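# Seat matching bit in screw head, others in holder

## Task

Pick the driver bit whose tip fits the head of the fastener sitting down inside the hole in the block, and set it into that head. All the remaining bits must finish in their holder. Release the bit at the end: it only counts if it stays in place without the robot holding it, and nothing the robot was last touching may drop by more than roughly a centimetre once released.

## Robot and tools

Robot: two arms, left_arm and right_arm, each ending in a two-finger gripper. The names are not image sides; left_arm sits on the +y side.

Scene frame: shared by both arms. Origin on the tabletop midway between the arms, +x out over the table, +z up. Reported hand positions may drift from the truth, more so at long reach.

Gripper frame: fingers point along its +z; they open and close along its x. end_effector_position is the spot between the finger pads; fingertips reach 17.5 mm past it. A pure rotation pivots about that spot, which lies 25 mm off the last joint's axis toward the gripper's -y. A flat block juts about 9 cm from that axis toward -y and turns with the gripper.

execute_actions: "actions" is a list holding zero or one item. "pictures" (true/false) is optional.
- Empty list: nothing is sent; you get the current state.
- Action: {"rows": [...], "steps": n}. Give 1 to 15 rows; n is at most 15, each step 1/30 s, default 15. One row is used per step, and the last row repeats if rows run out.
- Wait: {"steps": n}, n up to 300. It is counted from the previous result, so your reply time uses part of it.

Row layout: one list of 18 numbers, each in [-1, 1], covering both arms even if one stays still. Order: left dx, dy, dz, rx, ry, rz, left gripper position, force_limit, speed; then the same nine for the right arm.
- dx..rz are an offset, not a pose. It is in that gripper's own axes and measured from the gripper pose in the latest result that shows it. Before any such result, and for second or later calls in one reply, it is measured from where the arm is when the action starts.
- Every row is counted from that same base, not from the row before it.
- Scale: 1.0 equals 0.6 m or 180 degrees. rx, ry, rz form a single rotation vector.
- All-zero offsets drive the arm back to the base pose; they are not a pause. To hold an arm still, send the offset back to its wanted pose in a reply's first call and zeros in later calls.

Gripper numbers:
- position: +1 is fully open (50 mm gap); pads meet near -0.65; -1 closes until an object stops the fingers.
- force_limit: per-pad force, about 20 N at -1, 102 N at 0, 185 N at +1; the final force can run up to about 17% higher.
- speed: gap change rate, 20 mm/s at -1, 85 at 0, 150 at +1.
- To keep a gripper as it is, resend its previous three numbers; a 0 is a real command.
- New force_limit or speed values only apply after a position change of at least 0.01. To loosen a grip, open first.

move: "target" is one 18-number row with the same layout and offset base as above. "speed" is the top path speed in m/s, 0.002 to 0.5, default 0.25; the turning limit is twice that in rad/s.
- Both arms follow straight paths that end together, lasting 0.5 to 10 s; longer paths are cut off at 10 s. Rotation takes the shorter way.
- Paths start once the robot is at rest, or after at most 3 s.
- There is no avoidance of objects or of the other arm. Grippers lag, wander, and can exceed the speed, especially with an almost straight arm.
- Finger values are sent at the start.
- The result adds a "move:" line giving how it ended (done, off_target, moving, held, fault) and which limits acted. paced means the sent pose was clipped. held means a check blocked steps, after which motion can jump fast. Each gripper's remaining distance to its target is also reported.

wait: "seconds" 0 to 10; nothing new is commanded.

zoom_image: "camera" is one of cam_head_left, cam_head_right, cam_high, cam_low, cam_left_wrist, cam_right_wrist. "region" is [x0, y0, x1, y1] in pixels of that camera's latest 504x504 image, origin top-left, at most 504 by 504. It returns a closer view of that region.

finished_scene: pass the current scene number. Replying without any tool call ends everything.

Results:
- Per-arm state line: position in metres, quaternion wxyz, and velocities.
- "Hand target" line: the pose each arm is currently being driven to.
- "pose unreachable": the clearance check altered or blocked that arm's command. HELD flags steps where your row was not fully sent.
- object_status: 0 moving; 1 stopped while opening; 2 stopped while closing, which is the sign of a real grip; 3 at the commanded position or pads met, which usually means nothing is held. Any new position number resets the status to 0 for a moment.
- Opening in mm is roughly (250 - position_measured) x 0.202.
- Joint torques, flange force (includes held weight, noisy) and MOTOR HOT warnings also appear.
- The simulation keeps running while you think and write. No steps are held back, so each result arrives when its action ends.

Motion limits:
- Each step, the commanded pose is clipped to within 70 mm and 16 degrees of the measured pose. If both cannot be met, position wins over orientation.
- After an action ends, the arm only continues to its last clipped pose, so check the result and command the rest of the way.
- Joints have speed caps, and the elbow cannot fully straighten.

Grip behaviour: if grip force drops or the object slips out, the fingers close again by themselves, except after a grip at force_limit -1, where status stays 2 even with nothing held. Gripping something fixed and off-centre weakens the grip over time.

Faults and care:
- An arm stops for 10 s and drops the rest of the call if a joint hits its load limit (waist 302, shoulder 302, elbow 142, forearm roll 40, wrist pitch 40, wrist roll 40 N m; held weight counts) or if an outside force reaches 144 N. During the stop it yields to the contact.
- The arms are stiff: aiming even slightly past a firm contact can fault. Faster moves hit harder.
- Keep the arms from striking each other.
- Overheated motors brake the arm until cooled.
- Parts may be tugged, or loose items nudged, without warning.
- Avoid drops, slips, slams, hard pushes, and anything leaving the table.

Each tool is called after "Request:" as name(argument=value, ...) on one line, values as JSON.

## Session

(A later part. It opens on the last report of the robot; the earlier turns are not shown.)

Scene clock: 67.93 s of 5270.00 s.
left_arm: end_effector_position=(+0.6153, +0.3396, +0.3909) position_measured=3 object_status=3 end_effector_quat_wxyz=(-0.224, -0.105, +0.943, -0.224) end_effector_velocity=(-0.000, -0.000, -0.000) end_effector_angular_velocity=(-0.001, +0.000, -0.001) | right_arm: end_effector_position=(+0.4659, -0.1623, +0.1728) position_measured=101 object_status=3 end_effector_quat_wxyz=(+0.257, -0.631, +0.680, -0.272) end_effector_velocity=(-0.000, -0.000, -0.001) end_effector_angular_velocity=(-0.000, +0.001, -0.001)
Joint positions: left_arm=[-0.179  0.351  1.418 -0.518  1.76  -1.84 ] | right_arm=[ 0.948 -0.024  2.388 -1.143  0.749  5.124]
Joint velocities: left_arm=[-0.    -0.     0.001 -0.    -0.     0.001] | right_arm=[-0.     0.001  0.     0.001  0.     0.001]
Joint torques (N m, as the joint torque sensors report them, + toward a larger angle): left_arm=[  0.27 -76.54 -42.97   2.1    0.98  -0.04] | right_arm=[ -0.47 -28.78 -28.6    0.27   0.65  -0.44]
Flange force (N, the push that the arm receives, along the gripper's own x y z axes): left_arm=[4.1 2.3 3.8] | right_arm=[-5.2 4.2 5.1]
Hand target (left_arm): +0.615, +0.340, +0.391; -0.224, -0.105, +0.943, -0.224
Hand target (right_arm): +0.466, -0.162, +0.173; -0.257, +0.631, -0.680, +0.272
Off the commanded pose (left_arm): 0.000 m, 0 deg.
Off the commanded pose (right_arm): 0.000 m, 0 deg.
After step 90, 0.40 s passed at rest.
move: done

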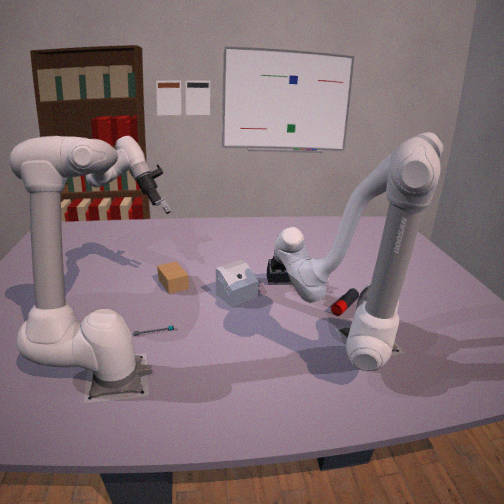

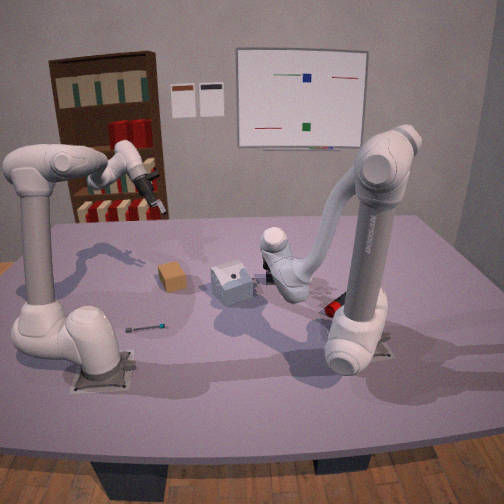

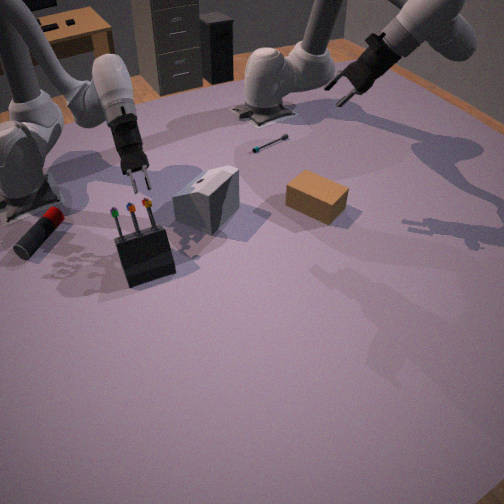

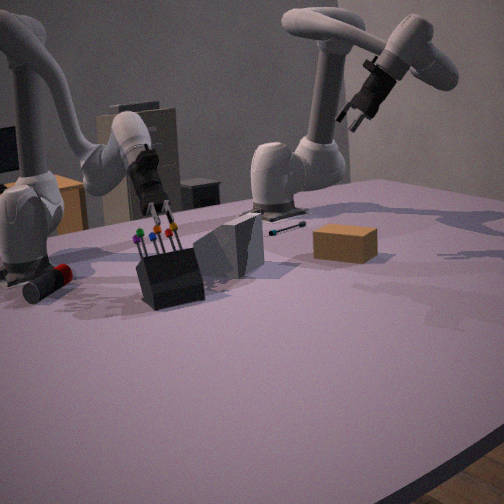

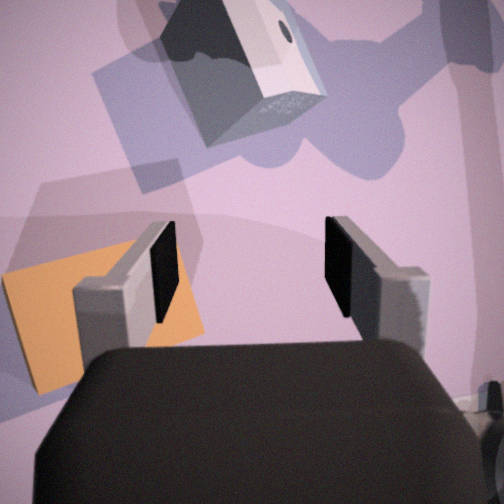

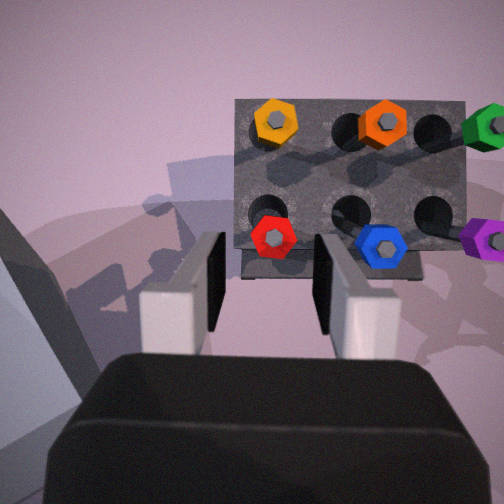

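Request:
move(target=[0,0,0,0,0,0,1,0,0,0.002,-0.008,0.045,0,-0.0165,-0.121,0.34,-0.5,-0.5], speed=0.12)

Scene clock: 75.90 s of 5270.00 s.
left_arm: end_effector_position=(+0.6153, +0.3396, +0.3909) position_measured=3 object_status=3 end_effector_quat_wxyz=(-0.224, -0.105, +0.943, -0.224) end_effector_velocity=(+0.000, -0.000, +0.002) end_effector_angular_velocity=(-0.001, -0.004, -0.000) | right_arm: end_effector_position=(+0.4879, -0.1650, +0.1566) position_measured=101 object_status=3 end_effector_quat_wxyz=(-0.219, +0.755, -0.541, +0.299) end_effector_velocity=(+0.000, -0.000, +0.000) end_effector_angular_velocity=(-0.001, -0.001, +0.001)
Joint positions: left_arm=[-0.179  0.351  1.418 -0.518  1.76  -1.84 ] | right_arm=[ 0.853 -0.023  2.421 -1.241  0.625  4.771]
Joint velocities: left_arm=[-0.    -0.002 -0.002 -0.001 -0.001  0.   ] | right_arm=[ 0.     0.     0.    -0.002  0.     0.   ]
Joint torques (N m, as the joint torque sensors report them, + toward a larger angle): left_arm=[  1.51 -78.87 -42.84   1.92   0.76   0.26] | right_arm=[  1.31 -27.53 -28.6    0.16   0.56  -0.39]
Flange force (N, the push that the arm receives, along the gripper's own x y z axes): left_arm=[0.6 -1.1 3.0] | right_arm=[-0.7 2.1 8.1]
Hand target (left_arm): +0.615, +0.340, +0.391; -0.224, -0.105, +0.943, -0.224
Hand target (right_arm): +0.488, -0.165, +0.157; -0.219, +0.755, -0.542, +0.299
Off the commanded pose (left_arm): 0.000 m, 0 deg.
Off the commanded pose (right_arm): 0.000 m, 0 deg.
After step 90, 3.10 s passed at rest.
move: done

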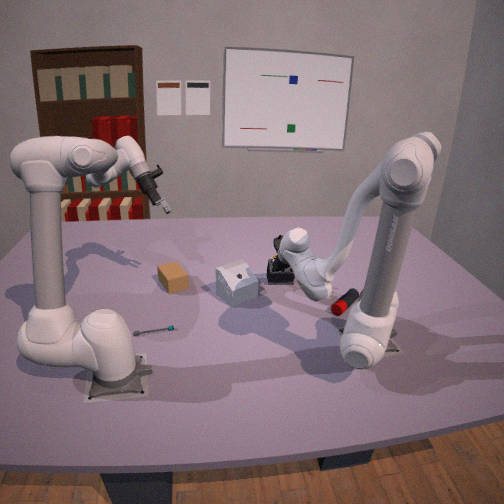

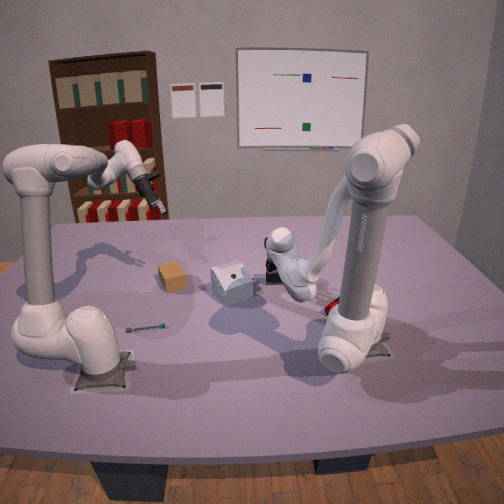

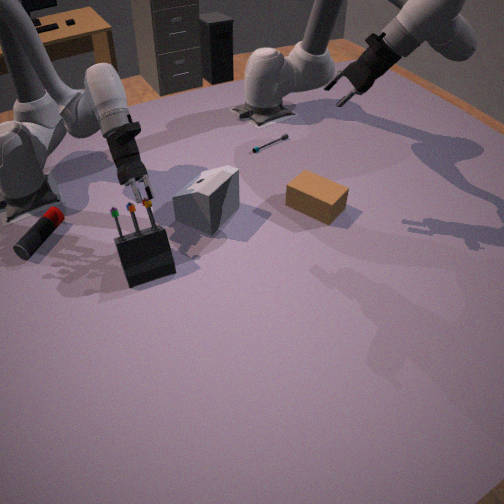

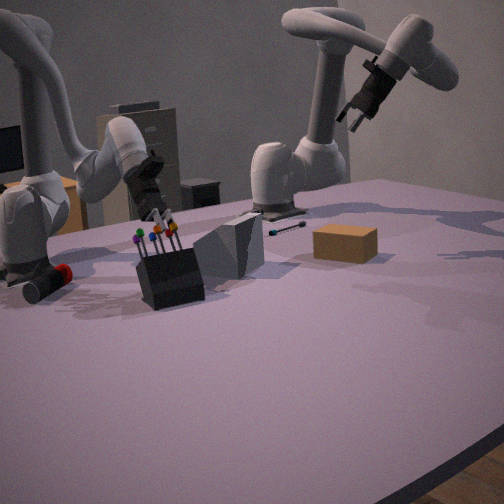

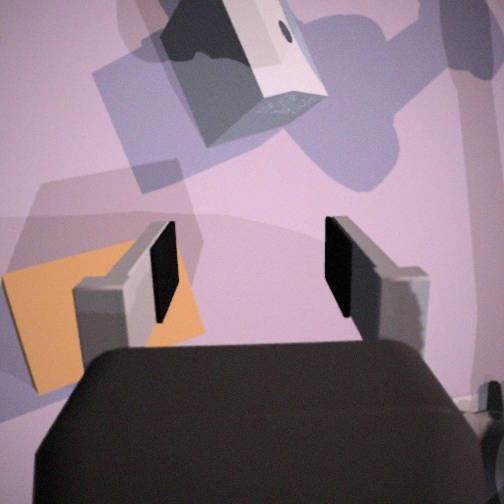

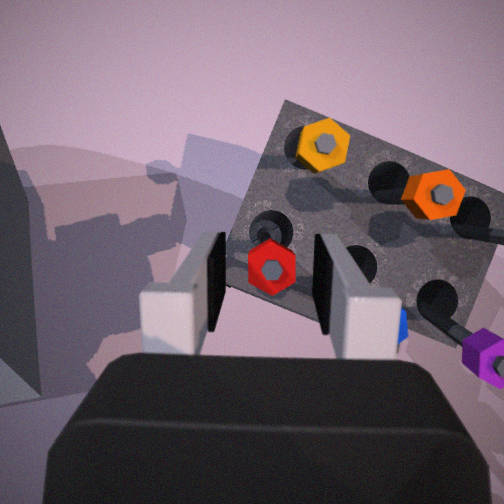

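Request:
move(target=[0,0,0,0,0,0,1,0,0,0.001,0.007,0.058,0,0,0,0.22,-0.5,-0.5], speed=0.05)

Request:
move(target=[0,0,0,0,0,0,1,0,0,0,0,0,0,0,0,-1,-0.5,-0.5])

Scene clock: 79.73 s of 5270.00 s.
left_arm: end_effector_position=(+0.6153, +0.3396, +0.3909) position_measured=3 object_status=3 end_effector_quat_wxyz=(-0.224, -0.105, +0.943, -0.224) end_effector_velocity=(-0.001, -0.001, -0.001) end_effector_angular_velocity=(-0.001, +0.002, -0.000) | right_arm: end_effector_position=(+0.5091, -0.1667, +0.1289) position_measured=119 object_status=3 end_effector_quat_wxyz=(-0.219, +0.755, -0.541, +0.299) end_effector_velocity=(+0.000, +0.000, +0.001) end_effector_angular_velocity=(+0.000, -0.001, +0.000)
Joint positions: left_arm=[-0.179  0.351  1.418 -0.518  1.76  -1.84 ] | right_arm=[ 0.804  0.045  2.429 -1.372  0.575  4.885]
Joint velocities: left_arm=[-0.001 -0.     0.002 -0.001 -0.001 -0.   ] | right_arm=[ 0.    -0.    -0.001 -0.001  0.     0.   ]
Joint torques (N m, as the joint torque sensors report them, + toward a larger angle): left_arm=[  0.18 -76.82 -41.97   2.15   1.2    0.2 ] | right_arm=[  0.02 -32.89 -25.71  -0.17   1.14  -0.41]
Flange force (N, the push that the arm receives, along the gripper's own x y z axes): left_arm=[2.1 0.4 2.0] | right_arm=[-4.0 3.8 8.5]
Hand target (left_arm): +0.615, +0.340, +0.391; -0.224, -0.105, +0.943, -0.224
Hand target (right_arm): +0.509, -0.167, +0.129; -0.219, +0.755, -0.541, +0.299
Off the commanded pose (left_arm): 0.000 m, 0 deg.
Off the commanded pose (right_arm): 0.000 m, 0 deg.
move: done

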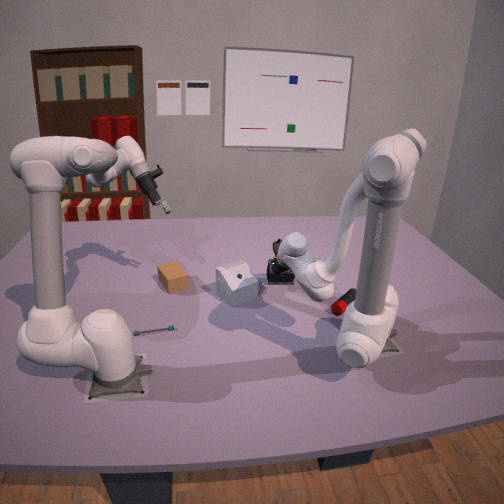

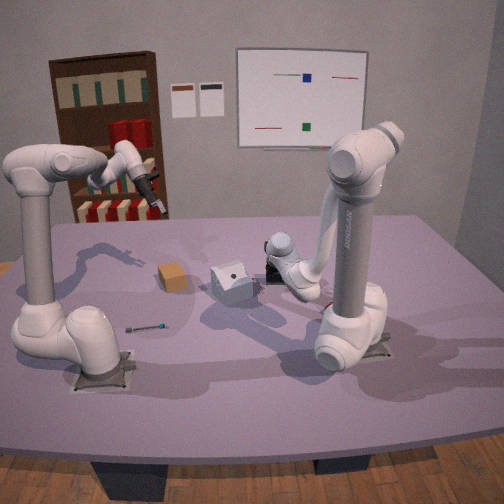

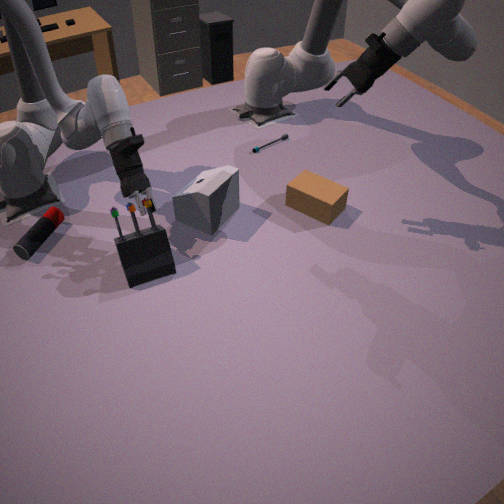

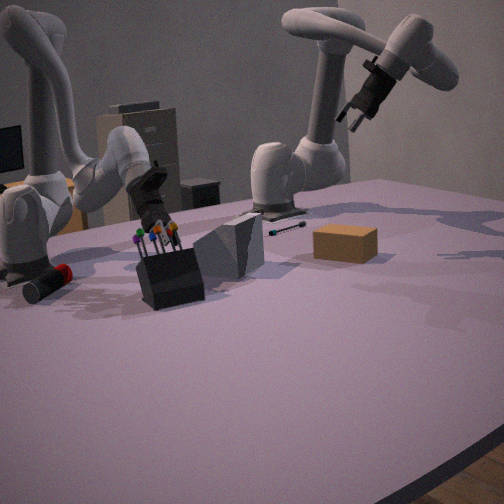

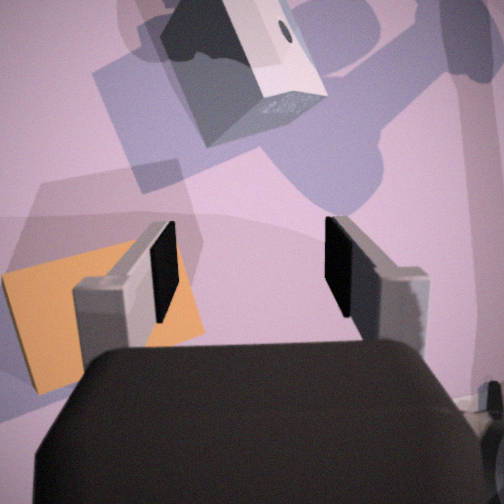

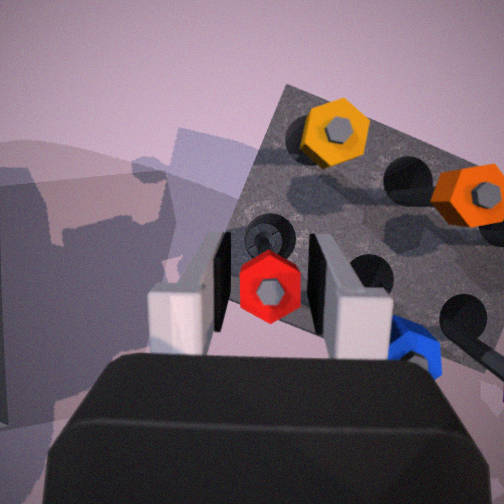

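Scene clock: 80.23 s of 5270.00 s.
left_arm: end_effector_position=(+0.6153, +0.3396, +0.3909) position_measured=3 object_status=3 end_effector_quat_wxyz=(-0.224, -0.105, +0.943, -0.224) end_effector_velocity=(+0.001, -0.001, +0.002) end_effector_angular_velocity=(-0.001, -0.005, -0.001) | right_arm: end_effector_position=(+0.5091, -0.1667, +0.1289) position_measured=174 object_status=2 end_effector_quat_wxyz=(-0.219, +0.755, -0.541, +0.299) end_effector_velocity=(+0.001, -0.001, -0.000) end_effector_angular_velocity=(+0.000, +0.000, -0.002)
Joint positions: left_arm=[-0.179  0.351  1.418 -0.518  1.76  -1.84 ] | right_arm=[ 0.804  0.045  2.429 -1.372  0.575  4.885]
Joint velocities: left_arm=[-0.001 -0.    -0.004 -0.001 -0.001  0.001] | right_arm=[-0.002  0.    -0.     0.     0.     0.   ]
Joint torques (N m, as the joint torque sensors report them, + toward a larger angle): left_arm=[  0.76 -75.26 -43.74   2.15   1.01  -0.06] | right_arm=[  0.18 -33.91 -24.91  -0.06   1.2   -0.58]
Flange force (N, the push that the arm receives, along the gripper's own x y z axes): left_arm=[7.3 2.4 5.7] | right_arm=[-5.9 3.7 12.5]
Hand target (left_arm): +0.615, +0.340, +0.391; -0.224, -0.105, +0.943, -0.224
Hand target (right_arm): +0.509, -0.167, +0.129; -0.219, +0.755, -0.541, +0.299
Off the commanded pose (left_arm): 0.000 m, 0 deg.
Off the commanded pose (right_arm): 0.000 m, 0 deg.
move: done

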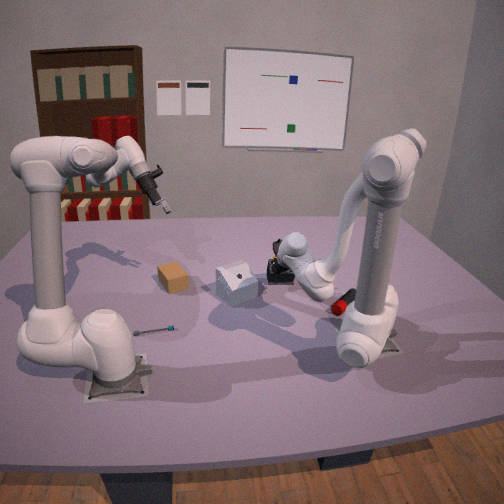

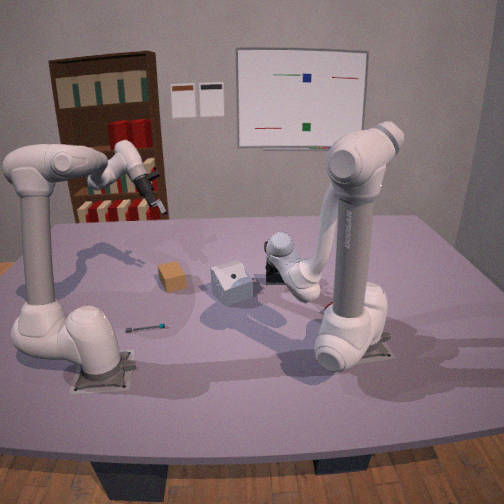

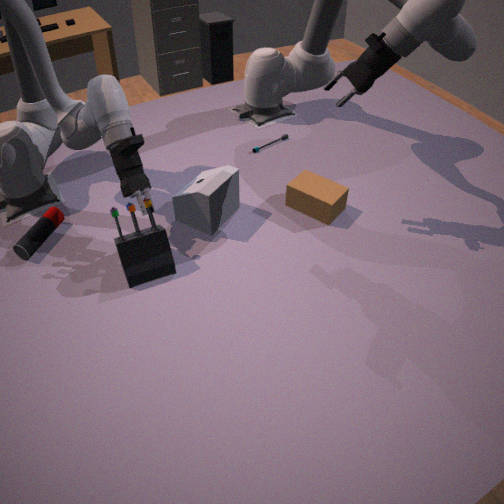

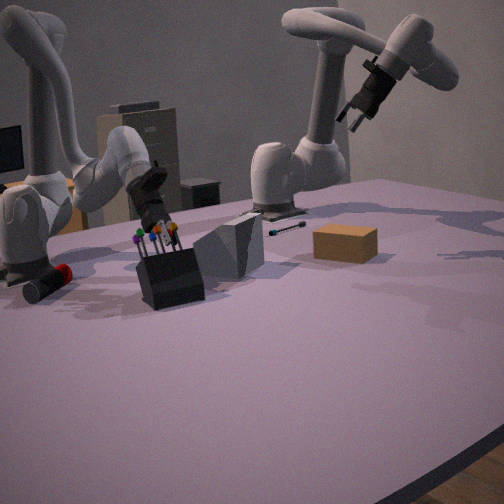

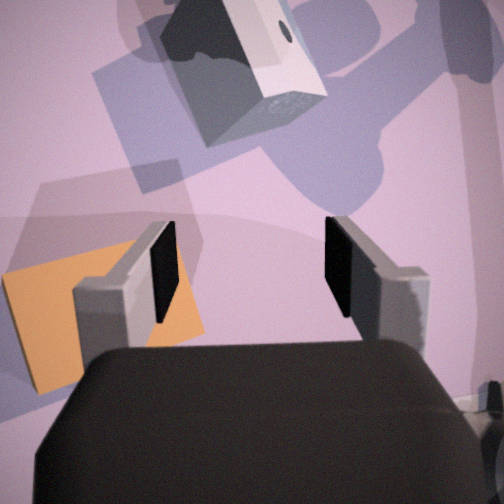

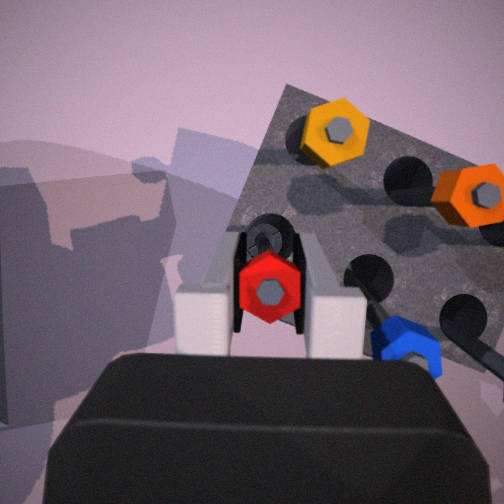

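Request:
move(target=[0,0,0,0,0,0,1,0,0,0.0085,-0.05,-0.21,0,0,0,-1,-0.5,-0.5], speed=0.06)

Request:
zoom_image(camera="cam_right_wrist", region=[210,190,330,310])

Scene clock: 86.13 s of 5270.00 s.
left_arm: end_effector_position=(+0.6153, +0.3396, +0.3909) position_measured=3 object_status=3 end_effector_quat_wxyz=(-0.224, -0.105, +0.943, -0.224) end_effector_velocity=(-0.000, -0.000, -0.002) end_effector_angular_velocity=(+0.001, +0.003, +0.001) | right_arm: end_effector_position=(+0.4442, -0.1626, +0.2408) position_measured=174 object_status=2 end_effector_quat_wxyz=(-0.219, +0.755, -0.541, +0.299) end_effector_velocity=(-0.000, +0.000, +0.000) end_effector_angular_velocity=(-0.000, -0.001, +0.001)
Joint positions: left_arm=[-0.179  0.351  1.418 -0.518  1.76  -1.84 ] | right_arm=[ 0.96  -0.186  2.359 -0.978  0.798  4.519]
Joint velocities: left_arm=[-0.     0.001  0.002  0.    -0.001 -0.001] | right_arm=[ 0.001 -0.001 -0.    -0.001  0.    -0.   ]
Joint torques (N m, as the joint torque sensors report them, + toward a larger angle): left_arm=[  0.47 -76.66 -42.93   2.04   0.76   0.09] | right_arm=[ -1.39 -18.29 -35.59   0.67   0.05  -0.49]
Flange force (N, the push that the arm receives, along the gripper's own x y z axes): left_arm=[3.7 1.7 3.5] | right_arm=[-8.3 3.2 2.2]
Hand target (left_arm): +0.615, +0.340, +0.391; -0.224, -0.105, +0.943, -0.224
Hand target (right_arm): +0.444, -0.163, +0.241; -0.219, +0.755, -0.541, +0.299
Off the commanded pose (left_arm): 0.000 m, 0 deg.
Off the commanded pose (right_arm): 0.000 m, 0 deg.
After step 90, 0.47 s passed at rest.
move: done

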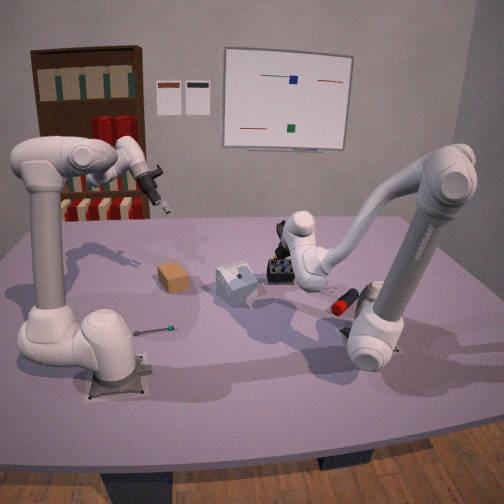

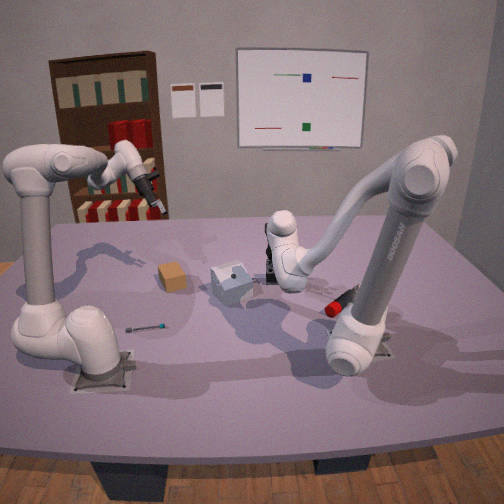

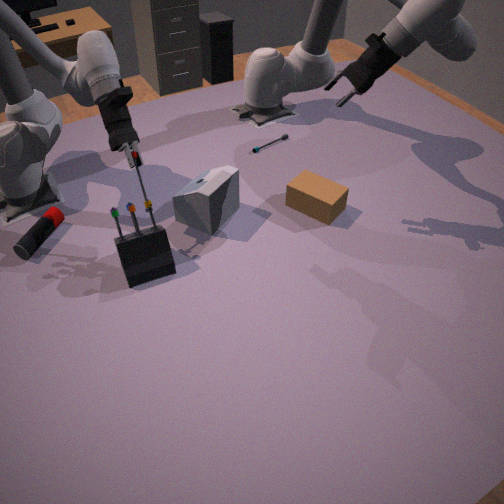

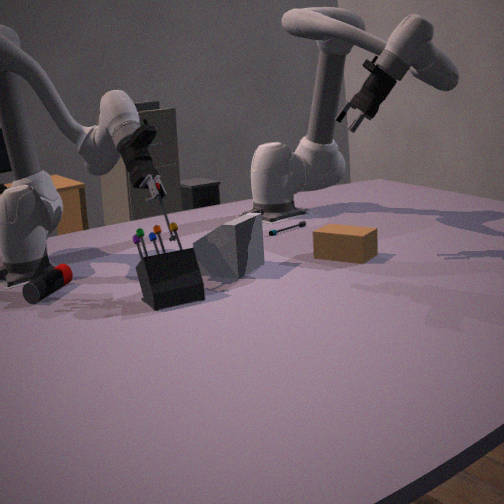

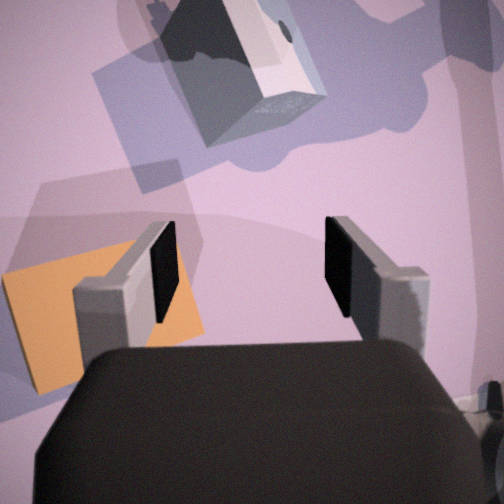

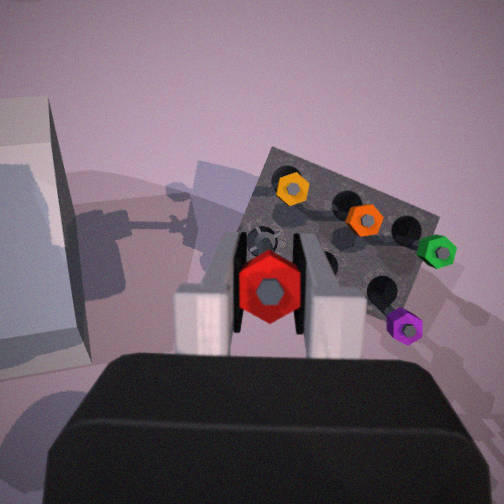

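Region (210, 190, 330, 310) of cam_right_wrist's 504x504 image, scaled by 4.200, with more detail than that image has.

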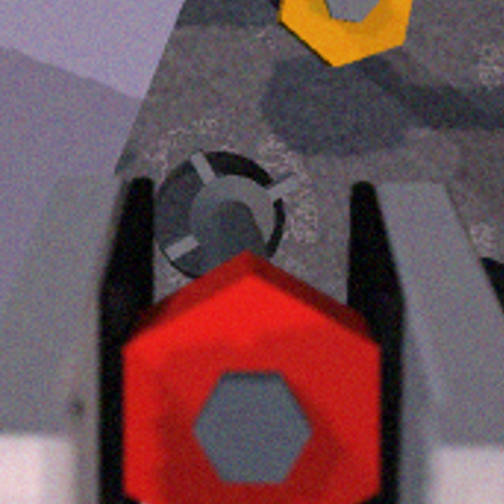

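Request:
move(target=[0,0,0,0,0,0,1,0,0,0.0095,-0.031,-0.107,0,0,0,-1,-0.5,-0.5], speed=0.15)

Request:
move(target=[0,0,0,0,0,0,1,0,0,-0.21,-0.002,-0.058,-0.024,-0.0905,0.0496,-1,-0.5,-0.5], speed=0.15)

Request:
move(target=[0,0,0,0,0,0,1,0,0,-0.002,0.0097,0.066,0,0,0,-1,-0.5,-0.5], speed=0.08)

Request:
zoom_image(camera="cam_right_wrist", region=[215,190,315,290])

Scene clock: 97.00 s of 5270.00 s.
left_arm: end_effector_position=(+0.6153, +0.3396, +0.3909) position_measured=3 object_status=3 end_effector_quat_wxyz=(-0.224, -0.105, +0.943, -0.224) end_effector_velocity=(-0.000, -0.001, -0.000) end_effector_angular_velocity=(-0.002, +0.001, -0.000) | right_arm: end_effector_position=(+0.4141, -0.1625, +0.3007) position_measured=174 object_status=2 end_effector_quat_wxyz=(-0.219, +0.755, -0.541, +0.299) end_effector_velocity=(-0.000, +0.000, -0.000) end_effector_angular_velocity=(-0.000, +0.001, -0.000)
Joint positions: left_arm=[-0.179  0.351  1.418 -0.518  1.76  -1.84 ] | right_arm=[ 1.038 -0.274  2.298 -0.872  0.943  4.416]
Joint velocities: left_arm=[-0.     0.     0.001 -0.002  0.     0.   ] | right_arm=[ 0.     0.001 -0.     0.001  0.    -0.   ]
Joint torques (N m, as the joint torque sensors report them, + toward a larger angle): left_arm=[  2.25 -77.57 -43.06   2.18   0.9   -0.12] | right_arm=[  0.   -14.08 -40.36   1.09  -0.05  -0.72]
Flange force (N, the push that the arm receives, along the gripper's own x y z axes): left_arm=[2.8 -0.4 4.7] | right_arm=[-7.6 2.6 5.6]
Hand target (left_arm): +0.615, +0.340, +0.391; -0.224, -0.105, +0.943, -0.224
Hand target (right_arm): +0.414, -0.162, +0.301; -0.219, +0.755, -0.541, +0.299
Off the commanded pose (left_arm): 0.000 m, 0 deg.
Off the commanded pose (right_arm): 0.000 m, 0 deg.
After step 90, 7.10 s passed at rest.
move: done

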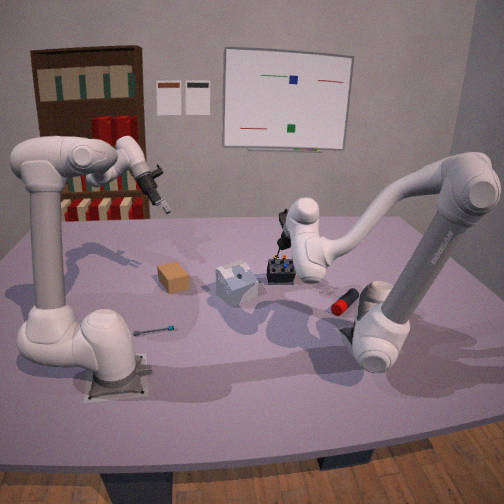

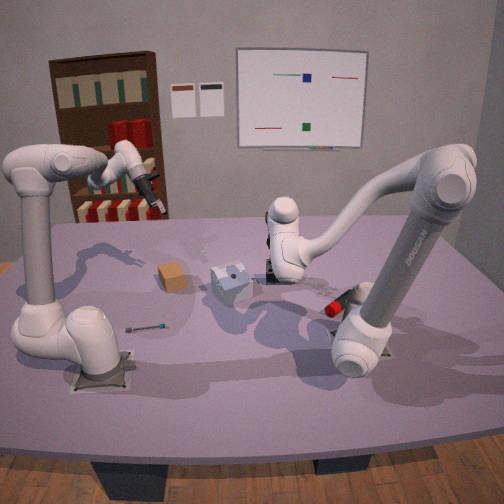

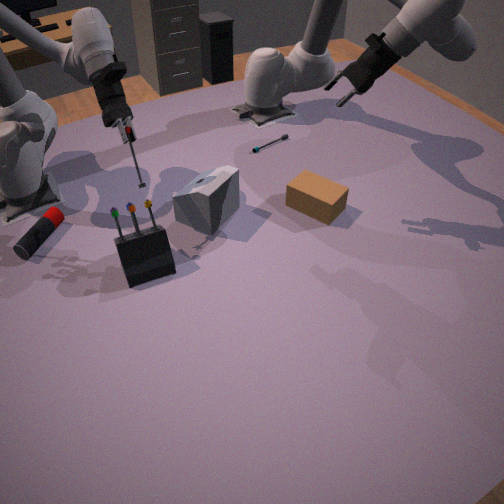

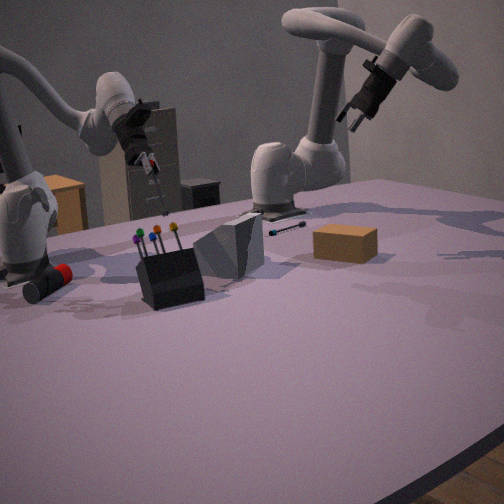

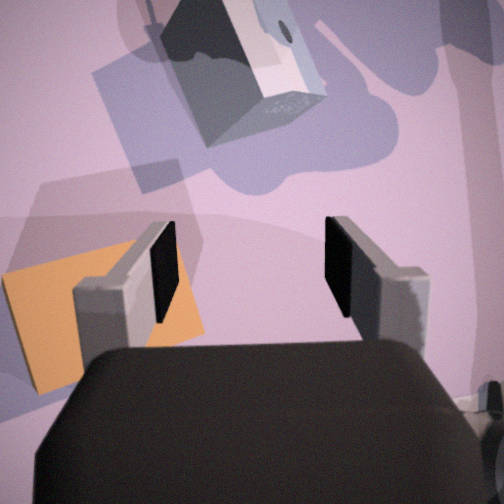

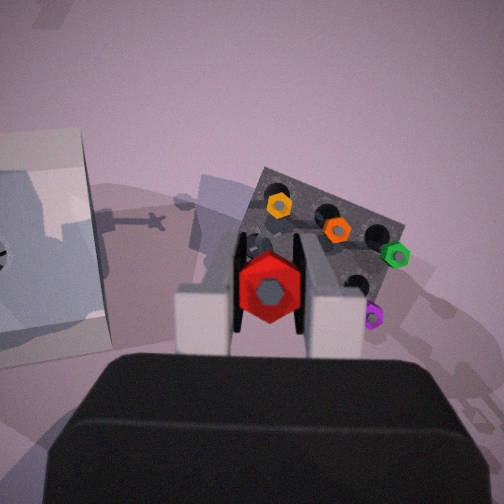

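Scene clock: 98.43 s of 5270.00 s.
left_arm: end_effector_position=(+0.6153, +0.3396, +0.3909) position_measured=3 object_status=3 end_effector_quat_wxyz=(-0.224, -0.105, +0.943, -0.224) end_effector_velocity=(+0.000, +0.000, +0.001) end_effector_angular_velocity=(+0.001, -0.002, -0.001) | right_arm: end_effector_position=(+0.3615, -0.0428, +0.2997) position_measured=174 object_status=2 end_effector_quat_wxyz=(-0.287, +0.753, -0.573, +0.151) end_effector_velocity=(-0.001, -0.000, -0.001) end_effector_angular_velocity=(-0.000, +0.002, +0.001)
Joint positions: left_arm=[-0.179  0.351  1.418 -0.518  1.76  -1.84 ] | right_arm=[ 1.127 -0.216  2.218 -0.681  0.758  4.502]
Joint velocities: left_arm=[-0.    -0.001 -0.002  0.001  0.001 -0.001] | right_arm=[ 0.002 -0.001  0.001  0.002  0.    -0.   ]
Joint torques (N m, as the joint torque sensors report them, + toward a larger angle): left_arm=[ -2.09 -78.21 -42.76   1.93   1.01   0.1 ] | right_arm=[ -0.55 -20.48 -41.61   2.08  -1.03  -0.61]
Flange force (N, the push that the arm receives, along the gripper's own x y z axes): left_arm=[1.0 3.4 0.6] | right_arm=[-4.9 5.0 4.7]
Hand target (left_arm): +0.615, +0.340, +0.391; -0.224, -0.105, +0.943, -0.224
Hand target (right_arm): +0.362, -0.043, +0.300; -0.287, +0.753, -0.573, +0.151
Off the commanded pose (left_arm): 0.000 m, 0 deg.
Off the commanded pose (right_arm): 0.000 m, 0 deg.
move: done

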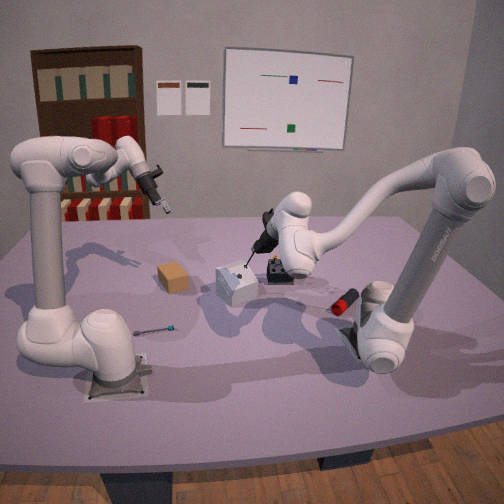

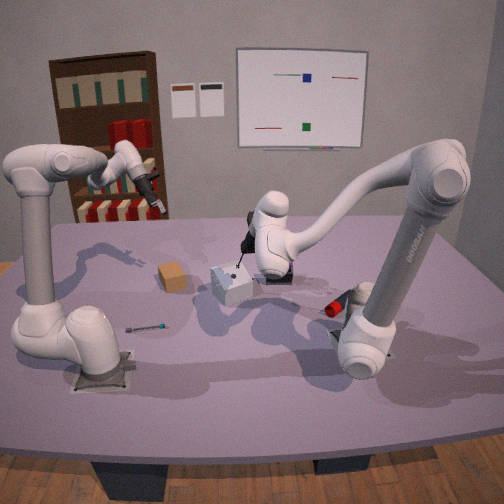

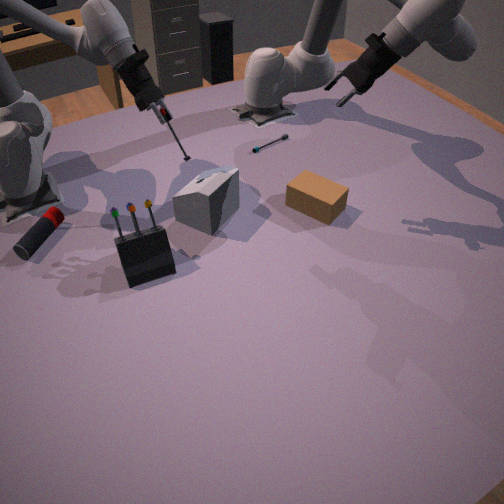

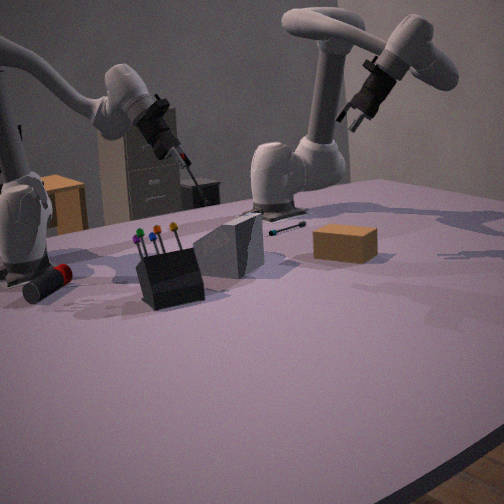

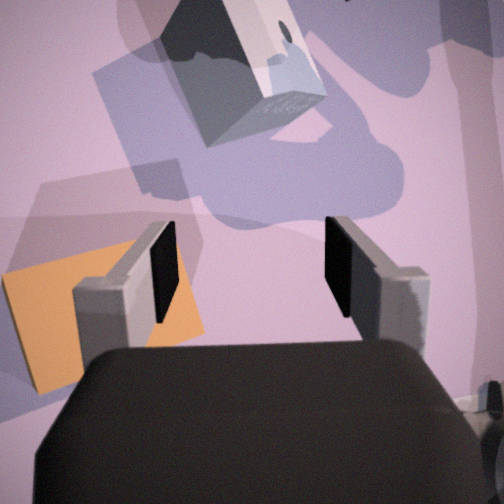

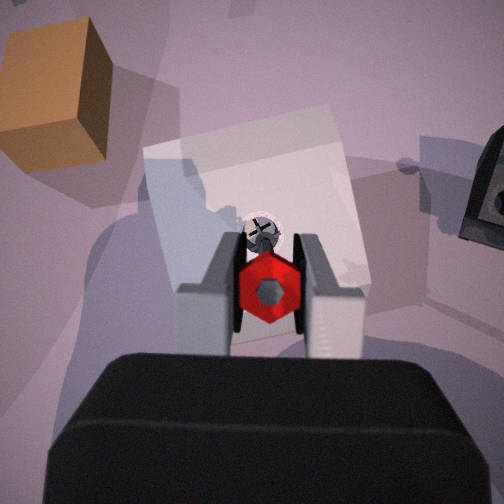

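Scene clock: 99.20 s of 5270.00 s.
left_arm: end_effector_position=(+0.6153, +0.3396, +0.3909) position_measured=3 object_status=3 end_effector_quat_wxyz=(-0.224, -0.105, +0.943, -0.224) end_effector_velocity=(-0.001, +0.000, -0.001) end_effector_angular_velocity=(+0.000, +0.003, -0.000) | right_arm: end_effector_position=(+0.3787, -0.0325, +0.2651) position_measured=174 object_status=2 end_effector_quat_wxyz=(-0.287, +0.753, -0.573, +0.151) end_effector_velocity=(-0.000, +0.000, +0.000) end_effector_angular_velocity=(+0.001, +0.001, -0.001)
Joint positions: left_arm=[-0.179  0.351  1.418 -0.518  1.76  -1.84 ] | right_arm=[ 1.095 -0.157  2.242 -0.732  0.676  4.551]
Joint velocities: left_arm=[0.    0.001 0.002 0.    0.001 0.   ] | right_arm=[-0.    -0.    -0.     0.002 -0.     0.   ]
Joint torques (N m, as the joint torque sensors report them, + toward a larger angle): left_arm=[  0.18 -76.45 -42.64   1.81   0.9    0.04] | right_arm=[ -1.78 -25.14 -39.55   1.91  -0.9   -0.29]
Flange force (N, the push that the arm receives, along the gripper's own x y z axes): left_arm=[3.7 2.2 2.7] | right_arm=[-6.7 6.0 3.9]
Hand target (left_arm): +0.615, +0.340, +0.391; -0.224, -0.105, +0.943, -0.224
Hand target (right_arm): +0.379, -0.033, +0.265; -0.287, +0.753, -0.573, +0.151
Off the commanded pose (left_arm): 0.000 m, 0 deg.
Off the commanded pose (right_arm): 0.000 m, 0 deg.
move: done

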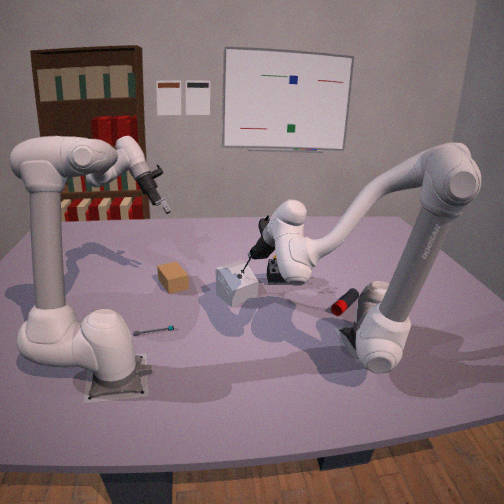

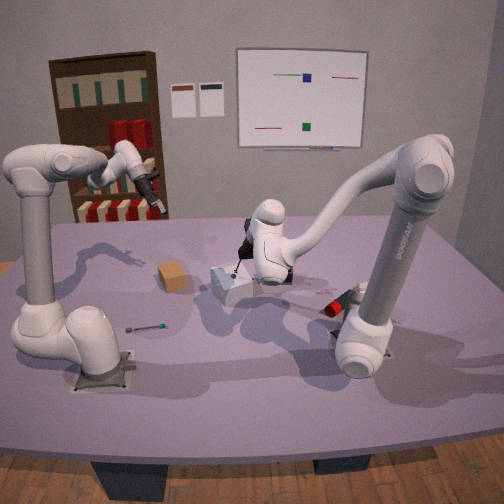

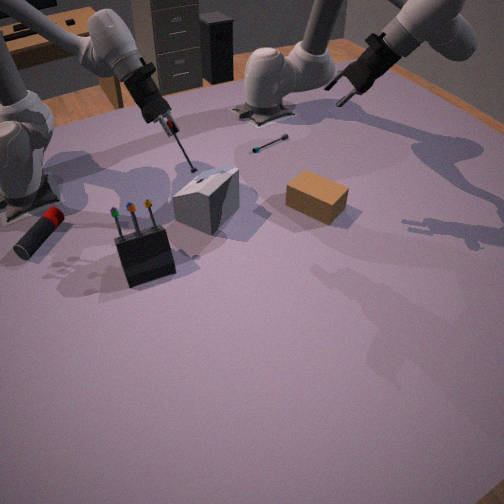

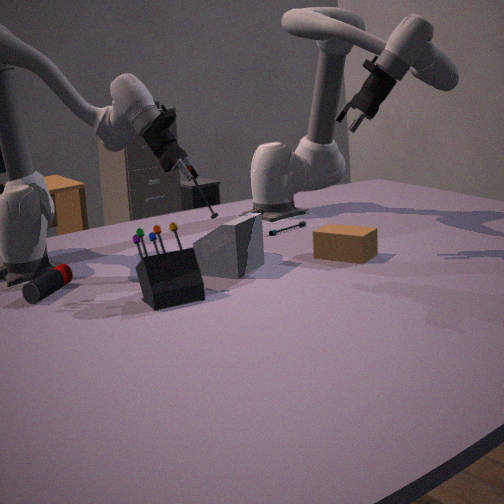

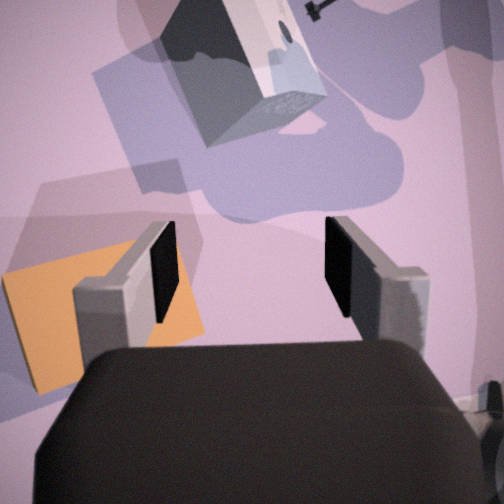

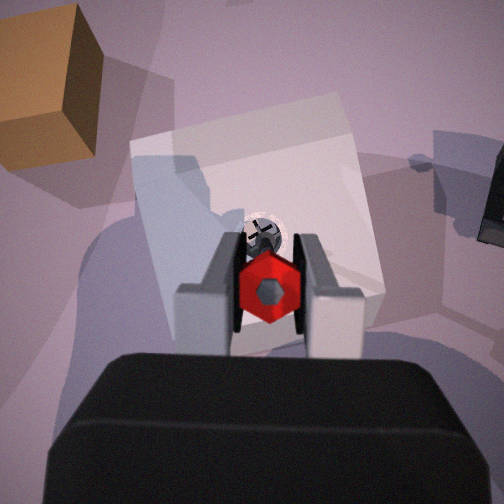

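Region (215, 190, 315, 290) of cam_right_wrist's 504x504 image, scaled by 5.040, with more detail than that image has.

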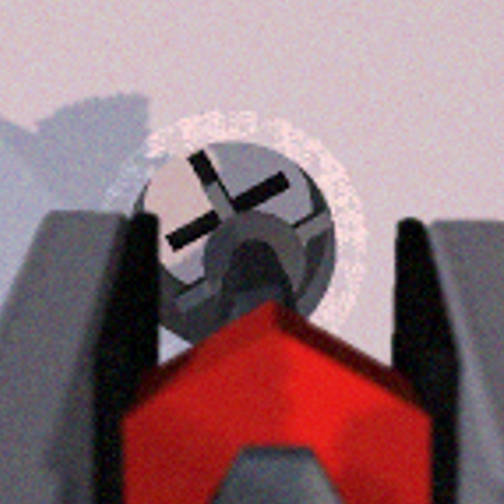

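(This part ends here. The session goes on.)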